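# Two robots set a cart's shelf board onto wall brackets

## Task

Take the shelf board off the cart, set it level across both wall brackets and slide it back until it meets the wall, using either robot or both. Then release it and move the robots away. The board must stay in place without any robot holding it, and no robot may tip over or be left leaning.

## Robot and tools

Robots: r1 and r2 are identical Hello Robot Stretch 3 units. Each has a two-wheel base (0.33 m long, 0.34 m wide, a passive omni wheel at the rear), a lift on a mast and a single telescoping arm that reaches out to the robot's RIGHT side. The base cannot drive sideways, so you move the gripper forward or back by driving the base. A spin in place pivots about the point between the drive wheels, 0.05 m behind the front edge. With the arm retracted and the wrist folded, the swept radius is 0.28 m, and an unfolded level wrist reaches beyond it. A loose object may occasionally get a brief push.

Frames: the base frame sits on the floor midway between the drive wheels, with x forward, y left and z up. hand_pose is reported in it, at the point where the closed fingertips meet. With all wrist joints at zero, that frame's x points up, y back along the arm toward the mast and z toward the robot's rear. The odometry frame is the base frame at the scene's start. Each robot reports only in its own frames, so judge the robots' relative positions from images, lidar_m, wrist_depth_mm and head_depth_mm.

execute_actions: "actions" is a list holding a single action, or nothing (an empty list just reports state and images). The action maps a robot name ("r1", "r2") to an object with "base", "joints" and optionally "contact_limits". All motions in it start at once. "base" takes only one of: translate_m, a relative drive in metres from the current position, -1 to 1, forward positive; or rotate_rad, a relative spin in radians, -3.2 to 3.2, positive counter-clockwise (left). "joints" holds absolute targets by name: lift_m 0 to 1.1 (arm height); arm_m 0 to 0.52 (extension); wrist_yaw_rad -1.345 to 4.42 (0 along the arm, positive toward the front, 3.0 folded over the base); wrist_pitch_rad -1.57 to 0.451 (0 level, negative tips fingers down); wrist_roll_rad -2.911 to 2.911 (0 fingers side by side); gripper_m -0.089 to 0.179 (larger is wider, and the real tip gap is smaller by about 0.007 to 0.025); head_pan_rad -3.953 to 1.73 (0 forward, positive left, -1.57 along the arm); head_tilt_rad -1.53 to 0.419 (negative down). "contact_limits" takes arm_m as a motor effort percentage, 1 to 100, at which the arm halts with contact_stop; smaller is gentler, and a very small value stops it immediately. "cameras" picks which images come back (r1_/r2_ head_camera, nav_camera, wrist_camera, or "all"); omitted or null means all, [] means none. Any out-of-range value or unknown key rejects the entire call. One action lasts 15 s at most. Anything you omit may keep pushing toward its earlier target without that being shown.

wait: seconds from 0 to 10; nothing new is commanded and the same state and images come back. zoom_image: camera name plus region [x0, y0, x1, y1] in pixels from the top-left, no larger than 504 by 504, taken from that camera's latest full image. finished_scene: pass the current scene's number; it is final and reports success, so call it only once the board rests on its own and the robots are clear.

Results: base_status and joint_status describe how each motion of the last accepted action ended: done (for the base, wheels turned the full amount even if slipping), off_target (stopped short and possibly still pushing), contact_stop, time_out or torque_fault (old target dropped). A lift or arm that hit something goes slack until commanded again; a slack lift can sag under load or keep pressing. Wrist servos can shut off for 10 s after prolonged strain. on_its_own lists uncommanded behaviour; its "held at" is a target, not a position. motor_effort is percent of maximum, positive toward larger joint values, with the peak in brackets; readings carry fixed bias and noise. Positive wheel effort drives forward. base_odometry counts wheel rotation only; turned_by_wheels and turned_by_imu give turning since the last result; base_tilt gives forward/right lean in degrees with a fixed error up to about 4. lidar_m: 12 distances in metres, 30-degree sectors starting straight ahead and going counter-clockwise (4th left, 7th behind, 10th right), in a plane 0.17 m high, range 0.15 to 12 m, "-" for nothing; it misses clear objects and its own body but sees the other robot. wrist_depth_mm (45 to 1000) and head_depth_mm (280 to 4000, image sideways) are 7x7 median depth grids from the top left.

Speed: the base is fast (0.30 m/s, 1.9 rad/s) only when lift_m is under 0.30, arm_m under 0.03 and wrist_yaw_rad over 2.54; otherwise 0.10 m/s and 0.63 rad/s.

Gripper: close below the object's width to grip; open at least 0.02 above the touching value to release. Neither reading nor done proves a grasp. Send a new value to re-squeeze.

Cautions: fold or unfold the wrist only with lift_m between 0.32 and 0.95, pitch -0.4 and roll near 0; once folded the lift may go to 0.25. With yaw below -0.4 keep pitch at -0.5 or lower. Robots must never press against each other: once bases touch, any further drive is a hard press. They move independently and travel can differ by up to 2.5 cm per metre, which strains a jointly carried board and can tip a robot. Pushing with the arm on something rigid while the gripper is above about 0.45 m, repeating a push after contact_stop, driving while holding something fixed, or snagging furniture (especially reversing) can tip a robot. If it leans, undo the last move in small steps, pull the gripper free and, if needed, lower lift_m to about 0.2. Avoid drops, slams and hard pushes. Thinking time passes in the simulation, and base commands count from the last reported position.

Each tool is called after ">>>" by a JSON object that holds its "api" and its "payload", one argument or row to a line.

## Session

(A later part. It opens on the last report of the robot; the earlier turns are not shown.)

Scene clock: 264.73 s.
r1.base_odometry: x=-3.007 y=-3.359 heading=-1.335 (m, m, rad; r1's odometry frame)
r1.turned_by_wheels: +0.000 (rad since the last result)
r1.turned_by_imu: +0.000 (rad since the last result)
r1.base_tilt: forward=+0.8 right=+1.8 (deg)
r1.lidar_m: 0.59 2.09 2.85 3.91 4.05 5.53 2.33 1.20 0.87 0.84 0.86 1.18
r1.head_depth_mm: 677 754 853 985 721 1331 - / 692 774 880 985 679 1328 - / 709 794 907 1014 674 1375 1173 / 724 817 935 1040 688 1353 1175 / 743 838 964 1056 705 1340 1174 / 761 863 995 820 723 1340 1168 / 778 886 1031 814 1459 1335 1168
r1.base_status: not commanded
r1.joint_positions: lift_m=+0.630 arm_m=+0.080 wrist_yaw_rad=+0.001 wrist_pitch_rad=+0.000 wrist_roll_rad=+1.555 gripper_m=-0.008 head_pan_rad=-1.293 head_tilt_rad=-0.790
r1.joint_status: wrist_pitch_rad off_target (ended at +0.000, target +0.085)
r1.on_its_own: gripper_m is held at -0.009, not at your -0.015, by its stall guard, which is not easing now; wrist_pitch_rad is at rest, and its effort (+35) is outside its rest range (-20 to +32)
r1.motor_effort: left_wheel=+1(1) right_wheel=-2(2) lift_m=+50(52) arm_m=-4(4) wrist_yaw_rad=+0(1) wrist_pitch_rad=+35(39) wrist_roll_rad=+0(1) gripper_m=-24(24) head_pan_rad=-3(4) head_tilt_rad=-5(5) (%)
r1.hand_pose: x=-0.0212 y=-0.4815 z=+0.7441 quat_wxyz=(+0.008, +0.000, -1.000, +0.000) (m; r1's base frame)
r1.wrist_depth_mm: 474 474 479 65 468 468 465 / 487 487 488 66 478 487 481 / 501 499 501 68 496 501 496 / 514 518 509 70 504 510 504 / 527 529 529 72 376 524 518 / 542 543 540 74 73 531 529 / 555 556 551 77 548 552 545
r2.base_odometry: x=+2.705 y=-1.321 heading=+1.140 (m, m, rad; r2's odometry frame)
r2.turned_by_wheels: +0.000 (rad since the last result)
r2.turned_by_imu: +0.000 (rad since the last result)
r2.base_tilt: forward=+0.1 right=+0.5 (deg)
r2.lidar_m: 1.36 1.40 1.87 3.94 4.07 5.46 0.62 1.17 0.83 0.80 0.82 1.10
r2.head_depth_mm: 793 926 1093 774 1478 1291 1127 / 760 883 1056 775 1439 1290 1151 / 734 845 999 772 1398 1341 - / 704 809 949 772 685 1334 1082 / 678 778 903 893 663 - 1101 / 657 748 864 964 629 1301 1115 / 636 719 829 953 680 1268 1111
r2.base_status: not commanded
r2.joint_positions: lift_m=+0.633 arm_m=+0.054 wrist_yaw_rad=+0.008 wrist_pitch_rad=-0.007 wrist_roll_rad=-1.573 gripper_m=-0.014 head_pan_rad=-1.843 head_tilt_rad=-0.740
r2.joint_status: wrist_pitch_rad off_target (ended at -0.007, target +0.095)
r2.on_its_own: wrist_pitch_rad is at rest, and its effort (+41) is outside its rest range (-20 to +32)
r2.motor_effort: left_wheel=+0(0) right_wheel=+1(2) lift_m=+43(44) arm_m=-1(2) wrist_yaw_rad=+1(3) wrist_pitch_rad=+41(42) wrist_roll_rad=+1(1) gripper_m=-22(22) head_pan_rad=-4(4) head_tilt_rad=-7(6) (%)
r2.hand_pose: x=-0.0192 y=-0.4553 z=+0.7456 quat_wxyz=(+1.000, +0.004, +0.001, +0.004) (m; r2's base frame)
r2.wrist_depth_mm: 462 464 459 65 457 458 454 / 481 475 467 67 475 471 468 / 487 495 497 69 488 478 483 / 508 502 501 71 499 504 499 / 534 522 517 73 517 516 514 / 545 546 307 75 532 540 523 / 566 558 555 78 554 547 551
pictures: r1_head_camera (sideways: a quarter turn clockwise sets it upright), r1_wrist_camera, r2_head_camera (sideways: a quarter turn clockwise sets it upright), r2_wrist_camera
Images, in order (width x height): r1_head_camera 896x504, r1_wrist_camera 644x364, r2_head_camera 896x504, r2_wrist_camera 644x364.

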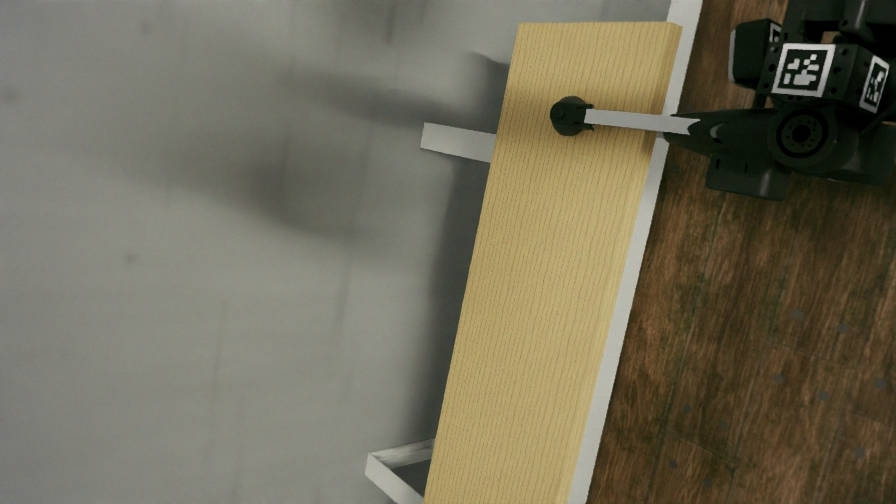

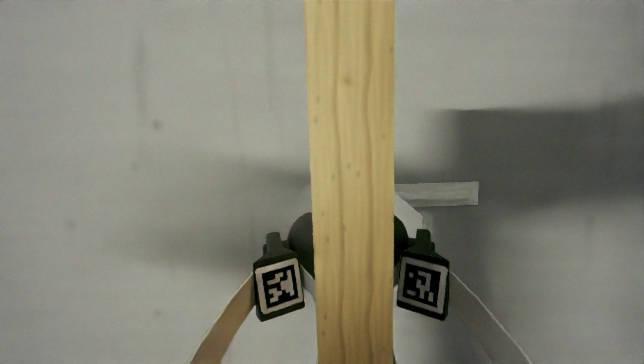

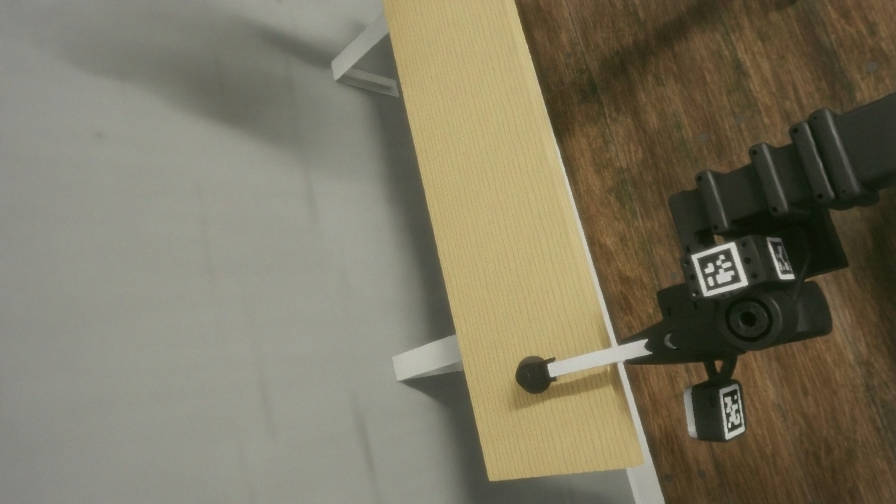

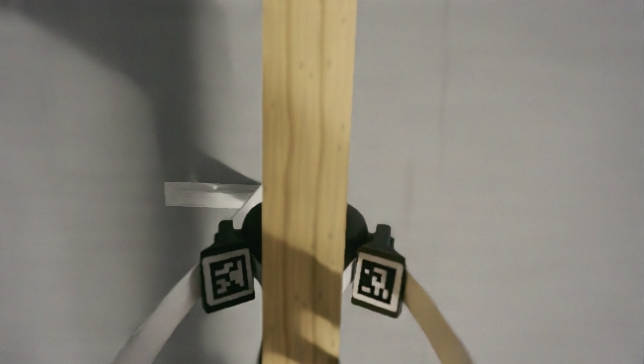

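>>> {"api": "execute_actions", "payload": {
  "actions": [
    {"r1": {"joints": {"arm_m": 0.27, "lift_m": 0.60}}, "r2": {"joints": {"arm_m": 0.238, "lift_m": 0.603}}}
  ],
  "cameras": ["r2_wrist_camera", "r1_wrist_camera", "r2_head_camera", "r1_head_camera"]
}}

Scene clock: 267.67 s.
r1.base_odometry: x=-3.007 y=-3.359 heading=-1.335 (m, m, rad; r1's odometry frame)
r1.turned_by_wheels: +0.000 (rad since the last result)
r1.turned_by_imu: +0.000 (rad since the last result)
r1.base_tilt: forward=+0.8 right=+1.7 (deg)
r1.lidar_m: 0.59 2.10 2.85 3.92 4.05 5.50 2.34 1.20 0.87 0.83 0.86 1.18
r1.head_depth_mm: 677 755 854 933 1086 - 1192 / 693 774 881 873 1141 1327 1180 / 708 796 906 867 1262 1356 1179 / 725 814 932 888 1313 1348 1179 / 743 839 963 886 1372 1345 1172 / 762 862 982 913 1437 1343 1168 / 780 889 1004 942 1462 1336 1168
r1.base_status: not commanded
r1.joint_positions: lift_m=+0.600 arm_m=+0.270 wrist_yaw_rad=-0.005 wrist_pitch_rad=+0.001 wrist_roll_rad=+1.555 gripper_m=-0.008 head_pan_rad=-1.293 head_tilt_rad=-0.790
r1.joint_status: all done
r1.on_its_own: gripper_m is held at -0.009, not at your -0.015, by its stall guard, which is not easing now; wrist_pitch_rad is at rest, and its effort (+34) is outside its rest range (-20 to +32)
r1.motor_effort: left_wheel=-1(1) right_wheel=+3(3) lift_m=+39(48) arm_m=+5(4) wrist_yaw_rad=+5(4) wrist_pitch_rad=+34(35) wrist_roll_rad=+0(0) gripper_m=-24(24) head_pan_rad=-3(4) head_tilt_rad=-5(5) (%)
r1.hand_pose: x=-0.0226 y=-0.6709 z=+0.7145 quat_wxyz=(+0.008, -0.003, -1.000, +0.000) (m; r1's base frame)
r1.wrist_depth_mm: 301 300 300 66 298 299 297 / 310 308 306 67 305 305 304 / 315 315 316 69 311 313 314 / 326 324 324 71 319 319 319 / 329 332 330 73 321 326 327 / 338 339 342 74 74 339 337 / 350 348 348 77 185 344 345
r2.base_odometry: x=+2.705 y=-1.321 heading=+1.140 (m, m, rad; r2's odometry frame)
r2.turned_by_wheels: +0.000 (rad since the last result)
r2.turned_by_imu: +0.001 (rad since the last result)
r2.base_tilt: forward=+0.0 right=+0.6 (deg)
r2.lidar_m: 1.36 1.40 1.88 3.95 4.08 5.49 0.62 1.16 0.83 0.80 0.82 1.10
r2.head_depth_mm: 791 926 1022 1399 1509 1294 1128 / 759 880 995 1303 1506 1281 1144 / 732 844 960 891 1441 1313 - / 704 810 929 858 1399 1244 1119 / 681 776 905 856 - 1281 1117 / 657 748 865 827 1304 1275 1112 / 637 720 828 856 1185 1275 1109
r2.base_status: not commanded
r2.joint_positions: lift_m=+0.603 arm_m=+0.238 wrist_yaw_rad=+0.016 wrist_pitch_rad=-0.006 wrist_roll_rad=-1.573 gripper_m=-0.014 head_pan_rad=-1.843 head_tilt_rad=-0.740
r2.joint_status: all done
r2.on_its_own: wrist_pitch_rad is at rest, and its effort (+41) is outside its rest range (-20 to +32)
r2.motor_effort: left_wheel=+2(2) right_wheel=-3(2) lift_m=+37(43) arm_m=+2(4) wrist_yaw_rad=-5(5) wrist_pitch_rad=+41(41) wrist_roll_rad=+1(1) gripper_m=-22(22) head_pan_rad=-4(4) head_tilt_rad=-7(7) (%)
r2.hand_pose: x=-0.0170 y=-0.6388 z=+0.7160 quat_wxyz=(+1.000, +0.003, +0.001, +0.008) (m; r2's base frame)
r2.wrist_depth_mm: 296 295 294 65 290 291 290 / 301 305 299 67 300 298 297 / 314 312 309 69 308 309 306 / 322 320 322 71 319 318 317 / 334 331 326 73 329 328 326 / 348 344 207 75 336 335 337 / 356 357 235 78 350 348 347
pictures: r1_head_camera (sideways: a quarter turn clockwise sets it upright), r1_wrist_camera, r2_head_camera (sideways: a quarter turn clockwise sets it upright), r2_wrist_camera
Images, in order (width x height): r1_head_camera 896x504, r1_wrist_camera 644x364, r2_head_camera 896x504, r2_wrist_camera 644x364.

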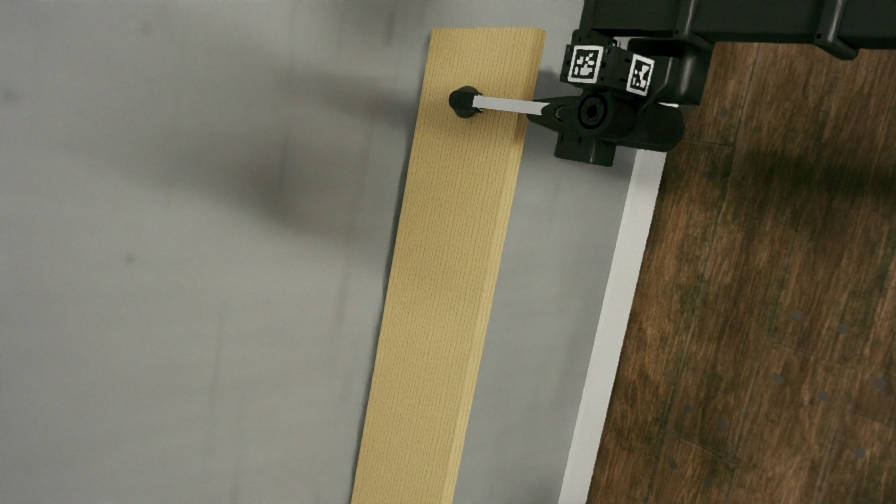

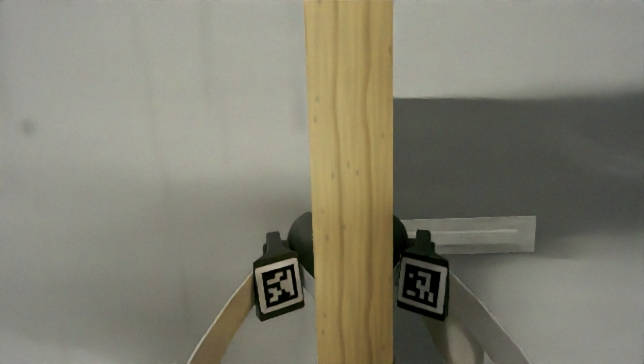

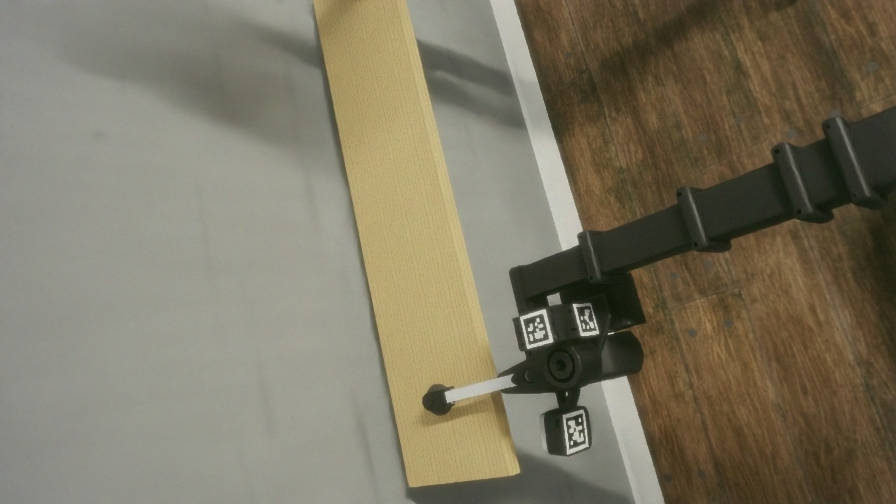

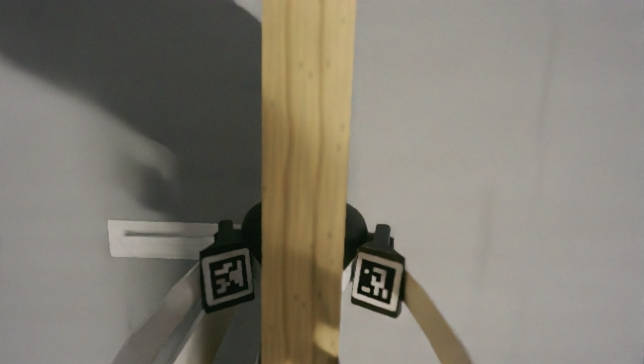

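>>> {"api": "execute_actions", "payload": {
  "actions": [
    {"r1": {"joints": {"arm_m": 0.30, "lift_m": 0.57}}, "r2": {"joints": {"arm_m": 0.266, "lift_m": 0.573}}}
  ],
  "cameras": ["r2_wrist_camera", "r1_wrist_camera", "r2_head_camera", "r1_head_camera"]
}}

Scene clock: 269.03 s.
r1.base_odometry: x=-3.007 y=-3.359 heading=-1.335 (m, m, rad; r1's odometry frame)
r1.turned_by_wheels: +0.000 (rad since the last result)
r1.turned_by_imu: +0.000 (rad since the last result)
r1.base_tilt: forward=+0.7 right=+1.8 (deg)
r1.lidar_m: 0.59 2.09 2.85 3.90 4.04 5.47 2.33 1.20 0.87 0.83 0.87 1.18
r1.head_depth_mm: 676 755 854 935 1103 - - / 692 774 880 915 1132 1322 1183 / 709 793 906 910 1266 1351 1175 / 725 816 935 933 1317 1352 1172 / 744 842 962 932 1372 1348 1171 / 759 862 998 960 1430 1345 1170 / 781 889 1027 991 1463 1340 1166
r1.base_status: not commanded
r1.joint_positions: lift_m=+0.570 arm_m=+0.300 wrist_yaw_rad=-0.006 wrist_pitch_rad=+0.001 wrist_roll_rad=+1.555 gripper_m=-0.008 head_pan_rad=-1.293 head_tilt_rad=-0.790
r1.joint_status: all done
r1.on_its_own: gripper_m is held at -0.009, not at your -0.015, by its stall guard, which is not easing now; wrist_pitch_rad is at rest, and its effort (+34) is outside its rest range (-20 to +32)
r1.motor_effort: left_wheel=-1(1) right_wheel=+5(5) lift_m=+39(39) arm_m=+4(6) wrist_yaw_rad=+5(5) wrist_pitch_rad=+34(35) wrist_roll_rad=+0(0) gripper_m=-23(24) head_pan_rad=-3(3) head_tilt_rad=-4(6) (%)
r1.hand_pose: x=-0.0228 y=-0.7009 z=+0.6845 quat_wxyz=(+0.008, -0.003, -1.000, +0.000) (m; r1's base frame)
r1.wrist_depth_mm: 274 274 272 66 270 270 271 / 279 279 280 68 277 277 277 / 285 286 286 69 282 282 284 / 293 291 293 71 288 292 289 / 300 299 300 73 292 297 297 / 308 309 308 74 74 307 304 / 316 316 316 77 161 313 313
r2.base_odometry: x=+2.705 y=-1.321 heading=+1.140 (m, m, rad; r2's odometry frame)
r2.turned_by_wheels: +0.000 (rad since the last result)
r2.turned_by_imu: +0.000 (rad since the last result)
r2.base_tilt: forward=+0.2 right=+0.5 (deg)
r2.lidar_m: 1.36 1.40 1.88 3.95 4.09 5.49 0.63 1.16 0.83 0.80 0.82 1.10
r2.head_depth_mm: 791 924 1048 1399 1513 1285 1131 / 760 883 1011 1309 1499 1282 1126 / 731 845 975 935 1439 1306 - / 706 811 950 933 1401 1255 1117 / 681 778 905 901 - 1273 1117 / 658 747 868 869 1304 1273 1113 / 636 720 826 902 1196 1274 1109
r2.base_status: not commanded
r2.joint_positions: lift_m=+0.573 arm_m=+0.266 wrist_yaw_rad=+0.018 wrist_pitch_rad=-0.006 wrist_roll_rad=-1.573 gripper_m=-0.014 head_pan_rad=-1.843 head_tilt_rad=-0.740
r2.joint_status: all done
r2.on_its_own: wrist_pitch_rad is at rest, and its effort (+40) is outside its rest range (-20 to +32)
r2.motor_effort: left_wheel=+3(3) right_wheel=-3(3) lift_m=+37(41) arm_m=+2(3) wrist_yaw_rad=-6(6) wrist_pitch_rad=+40(40) wrist_roll_rad=+1(1) gripper_m=-22(22) head_pan_rad=-4(4) head_tilt_rad=-7(6) (%)
r2.hand_pose: x=-0.0167 y=-0.6668 z=+0.6862 quat_wxyz=(+1.000, +0.003, +0.001, +0.009) (m; r2's base frame)
r2.wrist_depth_mm: 268 268 267 65 267 265 265 / 277 274 274 67 272 272 271 / 285 285 282 69 280 282 279 / 295 292 291 71 289 289 289 / 303 300 297 73 295 298 298 / 314 311 144 75 308 309 306 / 324 325 318 78 320 317 317
pictures: r1_head_camera (sideways: a quarter turn clockwise sets it upright), r1_wrist_camera, r2_head_camera (sideways: a quarter turn clockwise sets it upright), r2_wrist_camera
Images, in order (width x height): r1_head_camera 896x504, r1_wrist_camera 644x364, r2_head_camera 896x504, r2_wrist_camera 644x364.

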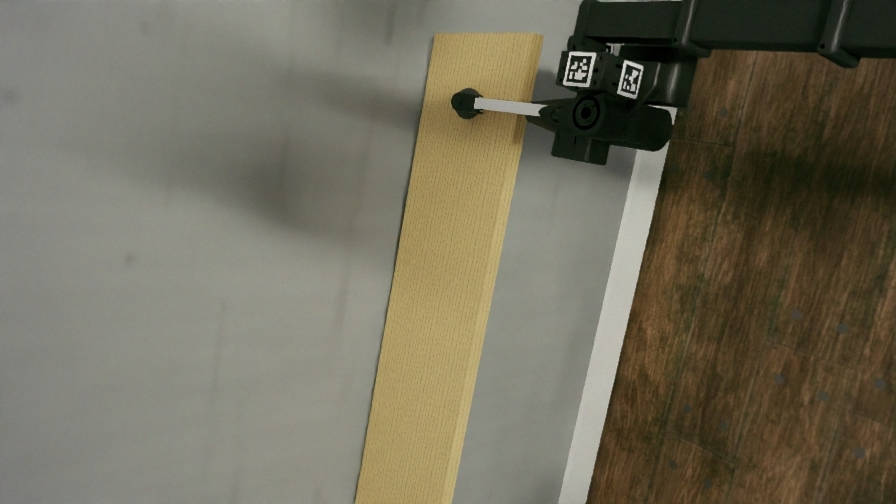

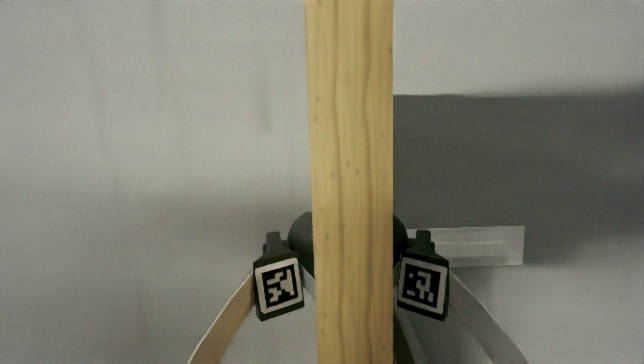

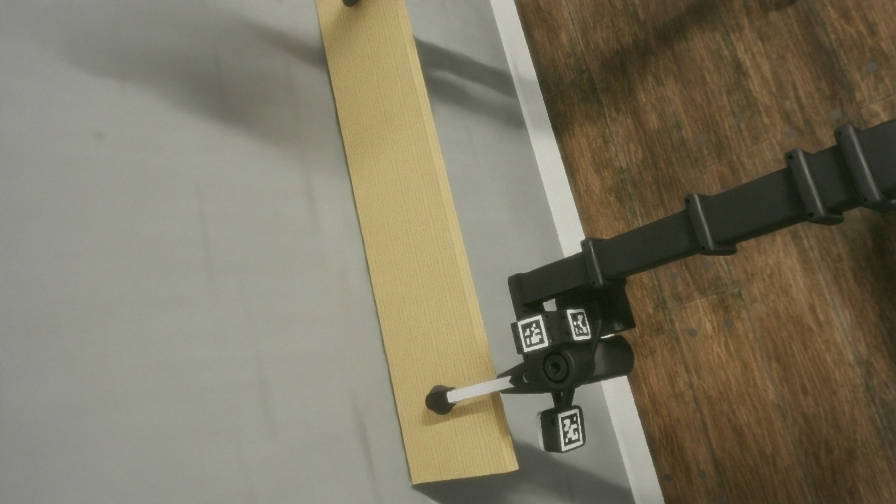

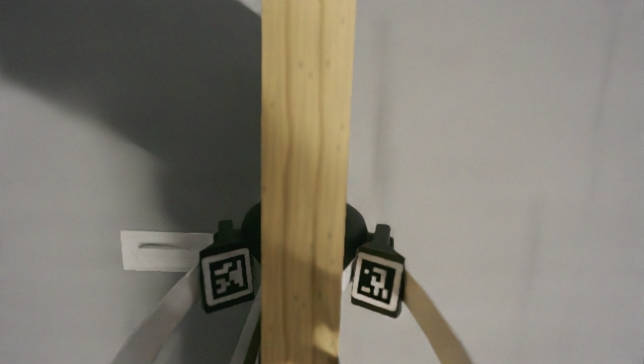

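>>> {"api": "execute_actions", "payload": {
  "actions": [
    {"r1": {"joints": {"lift_m": 0.556}}, "r2": {"joints": {"lift_m": 0.559}}}
  ],
  "cameras": ["r2_wrist_camera", "r1_wrist_camera"]
}}

Scene clock: 269.97 s.
r1.base_odometry: x=-3.007 y=-3.359 heading=-1.335 (m, m, rad; r1's odometry frame)
r1.turned_by_wheels: +0.000 (rad since the last result)
r1.turned_by_imu: +0.000 (rad since the last result)
r1.base_tilt: forward=+0.9 right=+1.8 (deg)
r1.lidar_m: 0.59 2.09 2.84 3.91 4.04 5.54 2.33 1.20 0.87 0.83 0.87 1.18
r1.head_depth_mm: 676 758 854 936 1098 - - / 693 774 877 931 1141 1324 1177 / 707 794 906 924 1259 1352 1177 / 724 815 931 922 1311 1347 1175 / 744 840 964 947 1375 1350 1171 / 760 866 992 973 1433 1347 1171 / 781 888 1028 1001 1465 1339 1168
r1.base_status: not commanded
r1.joint_positions: lift_m=+0.556 arm_m=+0.300 wrist_yaw_rad=-0.006 wrist_pitch_rad=+0.016 wrist_roll_rad=+1.555 gripper_m=-0.008 head_pan_rad=-1.293 head_tilt_rad=-0.790
r1.joint_status: all done
r1.on_its_own: gripper_m is held at -0.009, not at your -0.015, by its stall guard, which is not easing now
r1.motor_effort: left_wheel=-1(1) right_wheel=+5(5) lift_m=+37(39) arm_m=+5(5) wrist_yaw_rad=+5(4) wrist_pitch_rad=+28(34) wrist_roll_rad=+0(0) gripper_m=-23(24) head_pan_rad=-3(3) head_tilt_rad=-6(6) (%)
r1.hand_pose: x=-0.0228 y=-0.7013 z=+0.6746 quat_wxyz=(+0.008, -0.003, -1.000, +0.008) (m; r1's base frame)
r1.wrist_depth_mm: 277 276 274 66 269 268 267 / 285 284 279 67 274 273 273 / 291 289 288 69 281 282 280 / 297 293 292 71 289 287 285 / 304 302 300 72 292 295 293 / 316 311 310 75 74 302 300 / 324 319 318 77 311 309 309
r2.base_odometry: x=+2.705 y=-1.321 heading=+1.140 (m, m, rad; r2's odometry frame)
r2.turned_by_wheels: +0.000 (rad since the last result)
r2.turned_by_imu: +0.000 (rad since the last result)
r2.base_tilt: forward=+0.2 right=+0.6 (deg)
r2.lidar_m: 1.36 1.40 1.88 3.95 4.09 5.48 0.62 1.17 0.84 0.80 0.82 1.11
r2.head_depth_mm: 789 928 1051 1393 1505 1295 1128 / 760 882 1021 1306 1498 1282 1125 / 731 845 982 948 1447 1309 - / 705 808 951 916 1403 1284 1117 / 681 776 904 886 - 1281 1115 / 657 747 866 884 1298 1273 1115 / 636 718 828 907 1187 1271 1111
r2.base_status: not commanded
r2.joint_positions: lift_m=+0.559 arm_m=+0.266 wrist_yaw_rad=+0.018 wrist_pitch_rad=+0.008 wrist_roll_rad=-1.573 gripper_m=-0.014 head_pan_rad=-1.843 head_tilt_rad=-0.740
r2.joint_status: all done
r2.on_its_own: wrist_pitch_rad is at rest, and its effort (+35) is outside its rest range (-20 to +32)
r2.motor_effort: left_wheel=+3(3) right_wheel=-3(3) lift_m=+37(36) arm_m=+3(2) wrist_yaw_rad=-5(6) wrist_pitch_rad=+35(40) wrist_roll_rad=+1(1) gripper_m=-21(22) head_pan_rad=-4(4) head_tilt_rad=-6(7) (%)
r2.hand_pose: x=-0.0167 y=-0.6671 z=+0.6756 quat_wxyz=(+1.000, -0.004, +0.001, +0.009) (m; r2's base frame)
r2.wrist_depth_mm: 266 266 266 65 269 266 265 / 274 275 273 67 274 276 274 / 283 284 280 68 282 283 283 / 291 289 290 71 291 289 292 / 299 300 296 73 303 299 301 / 308 309 190 75 309 310 311 / 319 319 317 78 320 321 322
pictures: r1_wrist_camera, r2_wrist_camera
Images, in order (width x height): r1_wrist_camera 644x364, r2_wrist_camera 644x364.

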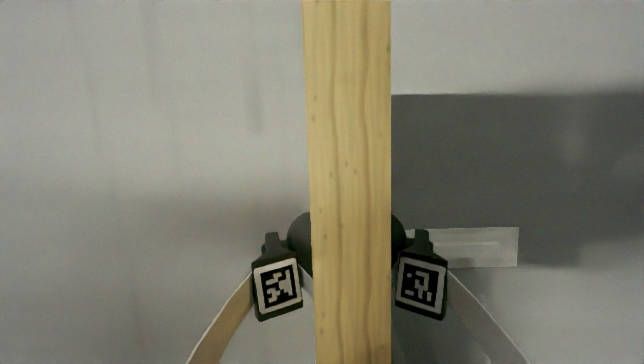

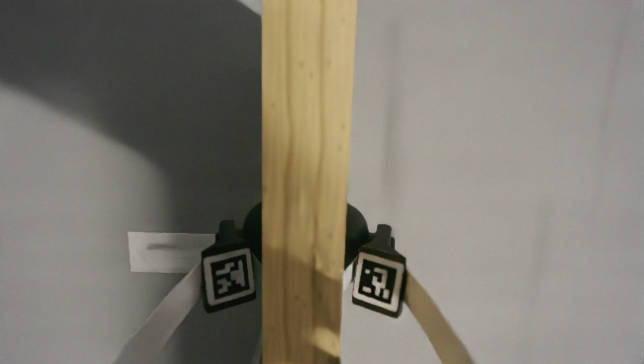

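>>> {"api": "execute_actions", "payload": {
  "actions": [
    {"r1": {"joints": {"lift_m": 0.556, "wrist_pitch_rad": 0.05}}, "r2": {"joints": {"lift_m": 0.559, "wrist_pitch_rad": 0.055}}}
  ],
  "cameras": ["r2_wrist_camera", "r1_wrist_camera", "r2_head_camera"]
}}

Scene clock: 272.00 s.
r1.base_odometry: x=-3.007 y=-3.359 heading=-1.335 (m, m, rad; r1's odometry frame)
r1.turned_by_wheels: +0.000 (rad since the last result)
r1.turned_by_imu: +0.000 (rad since the last result)
r1.base_tilt: forward=+0.7 right=+1.6 (deg)
r1.lidar_m: 0.59 2.09 2.84 3.91 4.04 5.52 2.33 1.19 0.87 0.83 0.86 1.17
r1.head_depth_mm: 676 756 855 937 1095 - - / 691 773 880 926 1137 1321 1181 / 706 795 908 923 1251 1344 1172 / 725 816 936 922 1319 1347 1171 / 743 838 964 946 1372 1343 1169 / 760 859 993 975 1430 1344 1169 / 781 885 1030 1000 1472 1338 1167
r1.base_status: not commanded
r1.joint_positions: lift_m=+0.556 arm_m=+0.300 wrist_yaw_rad=-0.006 wrist_pitch_rad=+0.007 wrist_roll_rad=+1.555 gripper_m=-0.008 head_pan_rad=-1.293 head_tilt_rad=-0.790
r1.joint_status: all done
r1.on_its_own: gripper_m is held at -0.009, not at your -0.015, by its stall guard, which is not easing now
r1.motor_effort: left_wheel=-1(1) right_wheel=+5(5) lift_m=+38(36) arm_m=+4(5) wrist_yaw_rad=+5(5) wrist_pitch_rad=+18(28) wrist_roll_rad=+0(1) gripper_m=-22(23) head_pan_rad=-4(3) head_tilt_rad=-6(5) (%)
r1.hand_pose: x=-0.0228 y=-0.7012 z=+0.6722 quat_wxyz=(+0.008, -0.003, -1.000, +0.003) (m; r1's base frame)
r1.wrist_depth_mm: 275 274 274 66 271 269 268 / 282 280 279 67 275 275 274 / 290 286 287 69 281 282 280 / 295 294 292 71 289 288 286 / 303 301 299 72 292 295 295 / 311 309 307 74 74 304 302 / 318 318 315 77 312 311 310
r2.base_odometry: x=+2.705 y=-1.321 heading=+1.140 (m, m, rad; r2's odometry frame)
r2.turned_by_wheels: +0.000 (rad since the last result)
r2.turned_by_imu: +0.001 (rad since the last result)
r2.base_tilt: forward=+0.2 right=+0.6 (deg)
r2.lidar_m: 1.36 1.40 1.88 3.95 4.06 5.48 0.63 1.17 0.83 0.80 0.82 1.10
r2.head_depth_mm: 790 928 1048 1398 1500 1289 1126 / 761 885 1021 1301 1498 1285 1127 / 733 843 986 950 1437 1304 - / 704 808 950 915 1411 1278 1117 / 681 780 903 885 - 1282 1122 / 656 749 866 884 1291 1273 1114 / 635 720 828 907 1190 1273 1108
r2.base_status: not commanded
r2.joint_positions: lift_m=+0.559 arm_m=+0.266 wrist_yaw_rad=+0.018 wrist_pitch_rad=-0.002 wrist_roll_rad=-1.573 gripper_m=-0.014 head_pan_rad=-1.843 head_tilt_rad=-0.740
r2.joint_status: wrist_pitch_rad off_target (ended at -0.002, target +0.055); the others done
r2.motor_effort: left_wheel=+3(3) right_wheel=-3(3) lift_m=+37(41) arm_m=+2(2) wrist_yaw_rad=-6(5) wrist_pitch_rad=+23(38) wrist_roll_rad=+1(1) gripper_m=-21(22) head_pan_rad=-3(3) head_tilt_rad=-6(6) (%)
r2.hand_pose: x=-0.0167 y=-0.6669 z=+0.6730 quat_wxyz=(+1.000, +0.002, +0.001, +0.009) (m; r2's base frame)
r2.wrist_depth_mm: 267 266 266 64 265 266 265 / 275 277 275 66 274 274 273 / 284 284 283 68 282 281 281 / 293 291 292 70 291 289 290 / 304 300 296 72 299 302 300 / 312 311 75 75 307 308 308 / 322 321 325 78 318 320 318
pictures: r1_wrist_camera, r2_head_camera (sideways: a quarter turn clockwise sets it upright), r2_wrist_camera
Images, in order (width x height): r1_wrist_camera 644x364, r2_head_camera 896x504, r2_wrist_camera 644x364.

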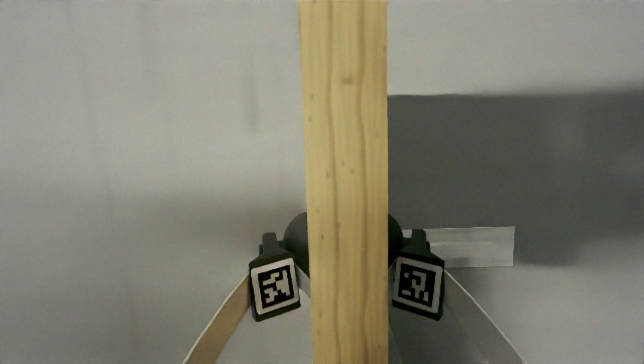

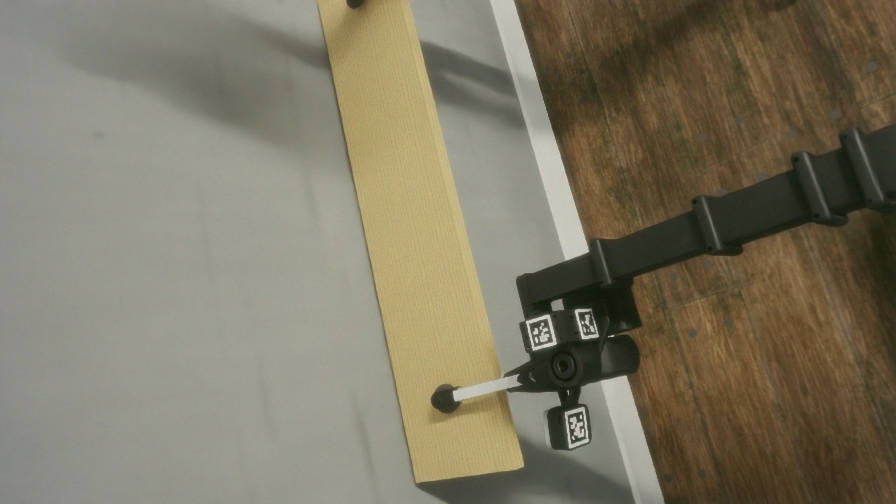

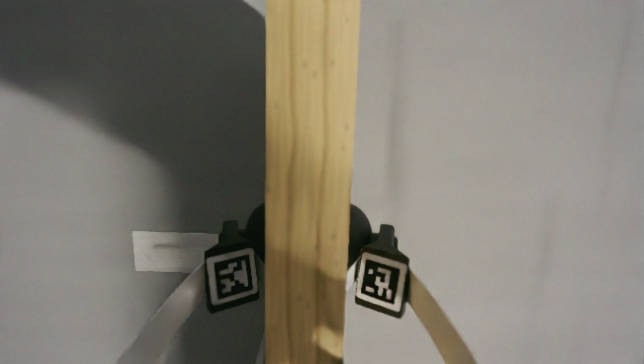

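>>> {"api": "execute_actions", "payload": {
  "actions": [
    {"r1": {"joints": {"arm_m": 0.314}, "contact_limits": {"arm_m": 14}}, "r2": {"joints": {"arm_m": 0.280, "lift_m": 0.557}, "contact_limits": {"arm_m": 10}}}
  ],
  "cameras": ["r2_wrist_camera", "r1_wrist_camera", "r2_head_camera", "r1_head_camera"]
}}

Scene clock: 273.00 s.
r1.base_odometry: x=-3.007 y=-3.359 heading=-1.335 (m, m, rad; r1's odometry frame)
r1.turned_by_wheels: +0.000 (rad since the last result)
r1.turned_by_imu: +0.000 (rad since the last result)
r1.base_tilt: forward=+0.8 right=+1.7 (deg)
r1.lidar_m: 0.59 2.09 2.85 3.91 4.04 5.51 2.33 1.19 0.87 0.83 0.86 1.18
r1.head_depth_mm: 676 757 857 936 1098 - - / 691 775 880 926 - 1322 1177 / 706 795 905 924 1272 1359 1172 / 724 815 935 950 1313 1342 1175 / 743 839 965 947 1376 1344 1174 / 762 862 993 975 1427 1343 1175 / 780 887 1028 1002 1469 1340 1169
r1.base_status: not commanded
r1.joint_positions: lift_m=+0.556 arm_m=+0.314 wrist_yaw_rad=-0.006 wrist_pitch_rad=+0.002 wrist_roll_rad=+1.555 gripper_m=-0.008 head_pan_rad=-1.293 head_tilt_rad=-0.790
r1.joint_status: all done
r1.on_its_own: gripper_m is held at -0.009, not at your -0.015, by its stall guard, which is not easing now
r1.motor_effort: left_wheel=-1(1) right_wheel=+5(5) lift_m=+37(37) arm_m=+6(9) wrist_yaw_rad=+6(5) wrist_pitch_rad=+20(20) wrist_roll_rad=+0(0) gripper_m=-21(22) head_pan_rad=-3(4) head_tilt_rad=-5(5) (%)
r1.contact_limits: arm_m 14 (drawing in: default 34, maximum 55; extending or still: default 46, maximum 75)
r1.hand_pose: x=-0.0229 y=-0.7149 z=+0.6709 quat_wxyz=(+0.008, -0.003, -1.000, +0.001) (m; r1's base frame)
r1.wrist_depth_mm: 260 260 259 65 257 257 257 / 266 267 264 67 265 263 261 / 274 274 271 69 271 270 270 / 281 277 281 70 276 277 276 / 288 286 287 72 280 282 283 / 296 293 292 74 74 290 290 / 303 303 300 77 298 297 299
r2.base_odometry: x=+2.705 y=-1.321 heading=+1.140 (m, m, rad; r2's odometry frame)
r2.turned_by_wheels: +0.000 (rad since the last result)
r2.turned_by_imu: +0.000 (rad since the last result)
r2.base_tilt: forward=+0.1 right=+0.6 (deg)
r2.lidar_m: 1.36 1.40 1.88 3.95 4.07 5.46 0.63 1.16 0.84 0.80 0.82 1.11
r2.head_depth_mm: 793 923 1051 1400 1514 1281 1124 / 756 882 1022 1301 1490 1284 1120 / 731 845 982 1220 1440 1311 - / 706 808 953 948 1400 1253 1120 / 680 777 906 912 - 1278 1116 / 657 747 866 883 1318 1274 1115 / 635 719 827 906 1195 1265 1107
r2.base_status: not commanded
r2.joint_positions: lift_m=+0.557 arm_m=+0.280 wrist_yaw_rad=+0.018 wrist_pitch_rad=-0.002 wrist_roll_rad=-1.573 gripper_m=-0.014 head_pan_rad=-1.843 head_tilt_rad=-0.740
r2.joint_status: all done
r2.motor_effort: left_wheel=+3(3) right_wheel=-3(3) lift_m=+34(36) arm_m=+3(4) wrist_yaw_rad=-6(6) wrist_pitch_rad=+23(23) wrist_roll_rad=+1(1) gripper_m=-20(21) head_pan_rad=-4(4) head_tilt_rad=-7(6) (%)
r2.contact_limits: arm_m 10 (drawing in: default 16, maximum 26; extending or still: default 23, maximum 37)
r2.hand_pose: x=-0.0167 y=-0.6808 z=+0.6712 quat_wxyz=(+1.000, +0.001, +0.001, +0.009) (m; r2's base frame)
r2.wrist_depth_mm: 255 254 253 64 255 253 254 / 262 261 262 66 262 261 258 / 270 269 270 68 269 267 265 / 279 280 277 70 276 275 277 / 288 287 284 72 286 287 284 / 295 294 179 74 290 294 294 / 307 306 307 77 305 304 302
pictures: r1_head_camera (sideways: a quarter turn clockwise sets it upright), r1_wrist_camera, r2_head_camera (sideways: a quarter turn clockwise sets it upright), r2_wrist_camera
Images, in order (width x height): r1_head_camera 896x504, r1_wrist_camera 644x364, r2_head_camera 896x504, r2_wrist_camera 644x364.

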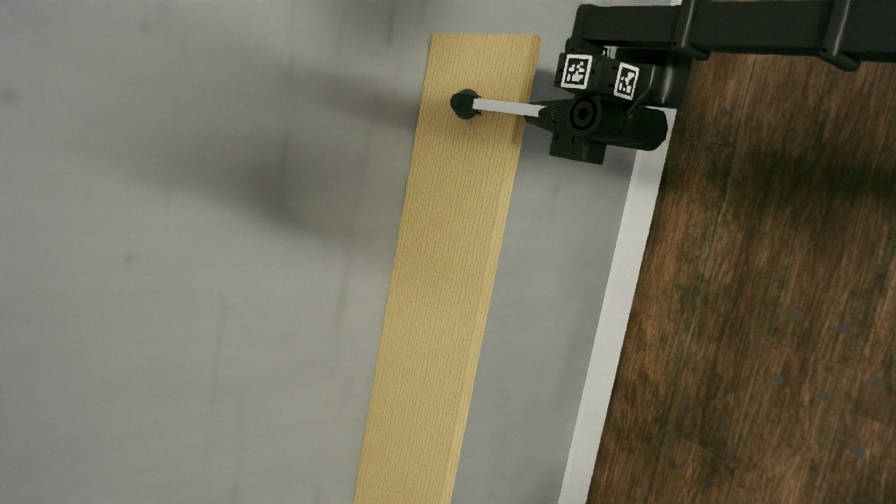

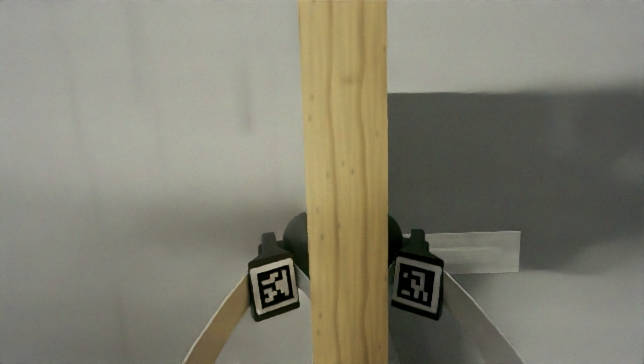

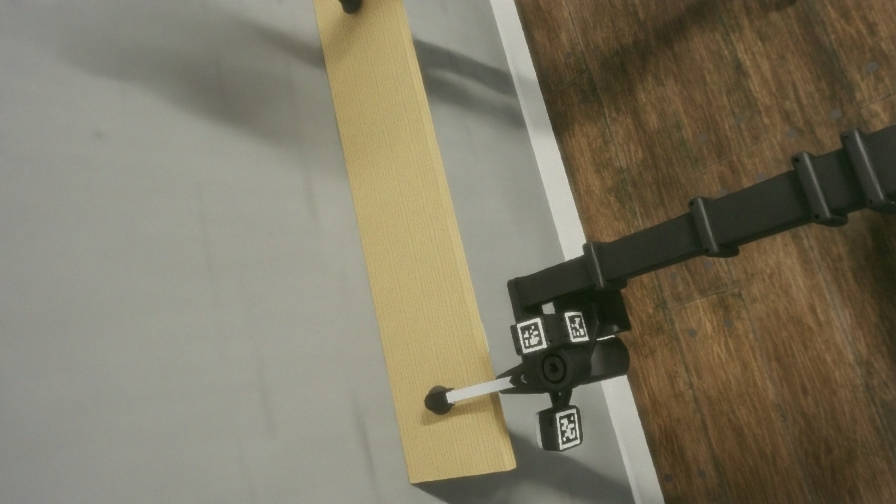

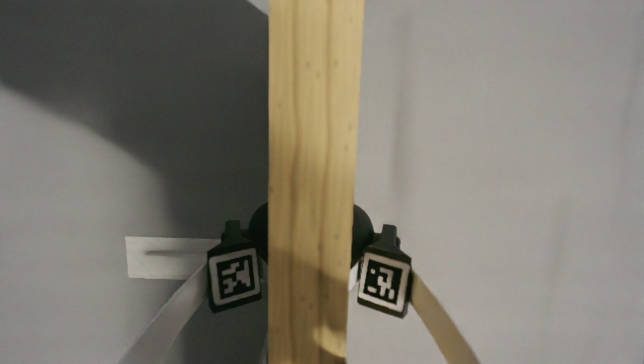

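>>> {"api": "execute_actions", "payload": {
  "actions": [
    {"r1": {"joints": {"arm_m": 0.328}, "contact_limits": {"arm_m": 14}}, "r2": {"joints": {"arm_m": 0.294}, "contact_limits": {"arm_m": 10}}}
  ],
  "cameras": ["r2_wrist_camera", "r1_wrist_camera", "r2_head_camera", "r1_head_camera"]
}}

Scene clock: 274.00 s.
r1.base_odometry: x=-3.007 y=-3.359 heading=-1.335 (m, m, rad; r1's odometry frame)
r1.turned_by_wheels: +0.000 (rad since the last result)
r1.turned_by_imu: +0.000 (rad since the last result)
r1.base_tilt: forward=+0.8 right=+1.6 (deg)
r1.lidar_m: 0.59 2.09 2.85 3.91 4.06 5.52 2.34 1.20 0.87 0.84 0.87 1.18
r1.head_depth_mm: 678 757 854 938 1099 - - / 693 775 882 934 - 1324 1181 / 707 795 908 925 1265 1353 1170 / 724 818 935 948 1321 1348 1175 / 743 840 967 977 1373 1344 1173 / 762 867 993 979 1436 1339 1175 / 782 888 1032 1007 1461 1339 1165
r1.base_status: not commanded
r1.joint_positions: lift_m=+0.556 arm_m=+0.327 wrist_yaw_rad=-0.006 wrist_pitch_rad=-0.006 wrist_roll_rad=+1.555 gripper_m=-0.008 head_pan_rad=-1.293 head_tilt_rad=-0.791
r1.joint_status: all done
r1.on_its_own: gripper_m is held at -0.009, not at your -0.015, by its stall guard, which is not easing now
r1.motor_effort: left_wheel=-2(2) right_wheel=+4(7) lift_m=+37(37) arm_m=+12(16) wrist_yaw_rad=+5(8) wrist_pitch_rad=+23(24) wrist_roll_rad=+0(0) gripper_m=-21(21) head_pan_rad=-3(3) head_tilt_rad=-4(5) (%)
r1.contact_limits: arm_m 14 (drawing in: default 34, maximum 55; extending or still: default 46, maximum 75)
r1.hand_pose: x=-0.0229 y=-0.7283 z=+0.6689 quat_wxyz=(+0.008, -0.003, -1.000, -0.003) (m; r1's base frame)
r1.wrist_depth_mm: 247 247 248 60 247 247 247 / 253 252 251 62 252 251 252 / 259 258 259 63 257 258 258 / 264 265 266 65 262 264 264 / 270 272 273 66 269 270 272 / 279 279 279 68 68 276 278 / 286 286 287 71 283 286 286
r2.base_odometry: x=+2.705 y=-1.321 heading=+1.140 (m, m, rad; r2's odometry frame)
r2.turned_by_wheels: +0.000 (rad since the last result)
r2.turned_by_imu: +0.000 (rad since the last result)
r2.base_tilt: forward=+0.1 right=+0.5 (deg)
r2.lidar_m: 1.36 1.39 1.88 3.95 4.08 5.48 0.62 1.16 0.84 0.80 0.82 1.10
r2.head_depth_mm: 792 925 1048 1397 1502 1288 1123 / 760 882 1020 1305 1488 1282 1121 / 733 844 982 1217 1441 1301 - / 705 809 950 945 1405 1254 1120 / 680 777 907 885 - 1277 1119 / 657 748 866 884 1317 1276 1118 / 636 717 832 906 1196 1270 1117
r2.base_status: not commanded
r2.joint_positions: lift_m=+0.557 arm_m=+0.293 wrist_yaw_rad=+0.015 wrist_pitch_rad=-0.008 wrist_roll_rad=-1.573 gripper_m=-0.014 head_pan_rad=-1.843 head_tilt_rad=-0.741
r2.joint_status: all done
r2.motor_effort: left_wheel=+1(3) right_wheel=+0(3) lift_m=+34(34) arm_m=+5(8) wrist_yaw_rad=-4(6) wrist_pitch_rad=+25(25) wrist_roll_rad=+1(1) gripper_m=-19(20) head_pan_rad=-4(3) head_tilt_rad=-6(6) (%)
r2.contact_limits: arm_m 10 (drawing in: default 16, maximum 26; extending or still: default 23, maximum 37)
r2.hand_pose: x=-0.0174 y=-0.6944 z=+0.6698 quat_wxyz=(+1.000, +0.004, +0.001, +0.007) (m; r2's base frame)
r2.wrist_depth_mm: 243 243 242 56 239 239 239 / 249 250 247 58 247 247 247 / 258 258 255 60 256 255 252 / 268 266 264 62 263 261 261 / 276 275 273 64 270 269 269 / 286 282 167 66 279 279 279 / 294 294 290 68 290 288 287
pictures: r1_head_camera (sideways: a quarter turn clockwise sets it upright), r1_wrist_camera, r2_head_camera (sideways: a quarter turn clockwise sets it upright), r2_wrist_camera
Images, in order (width x height): r1_head_camera 896x504, r1_wrist_camera 644x364, r2_head_camera 896x504, r2_wrist_camera 644x364.

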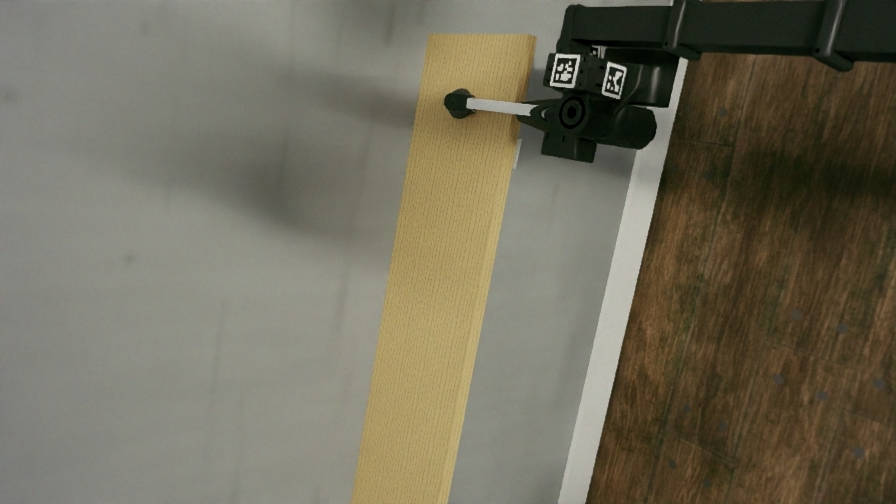

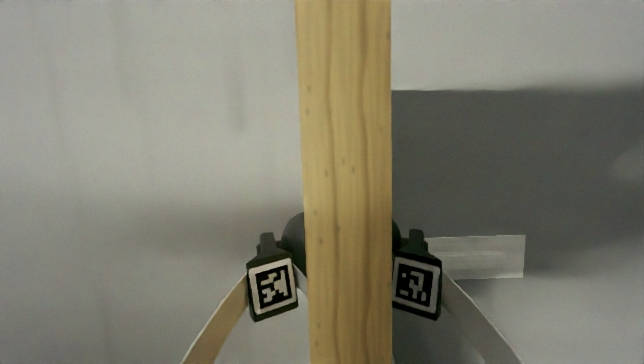

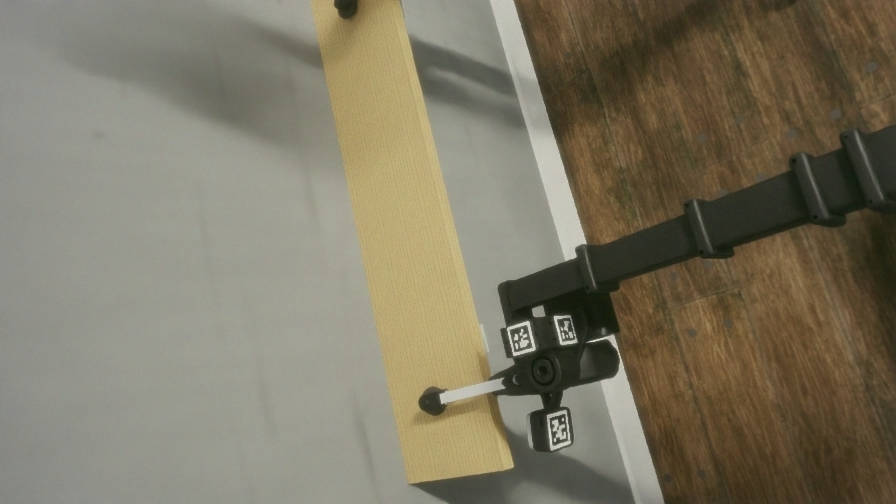

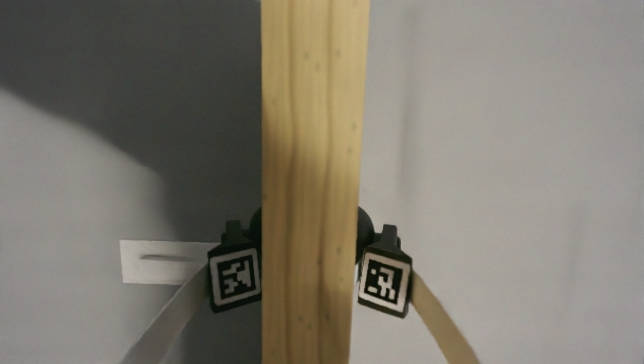

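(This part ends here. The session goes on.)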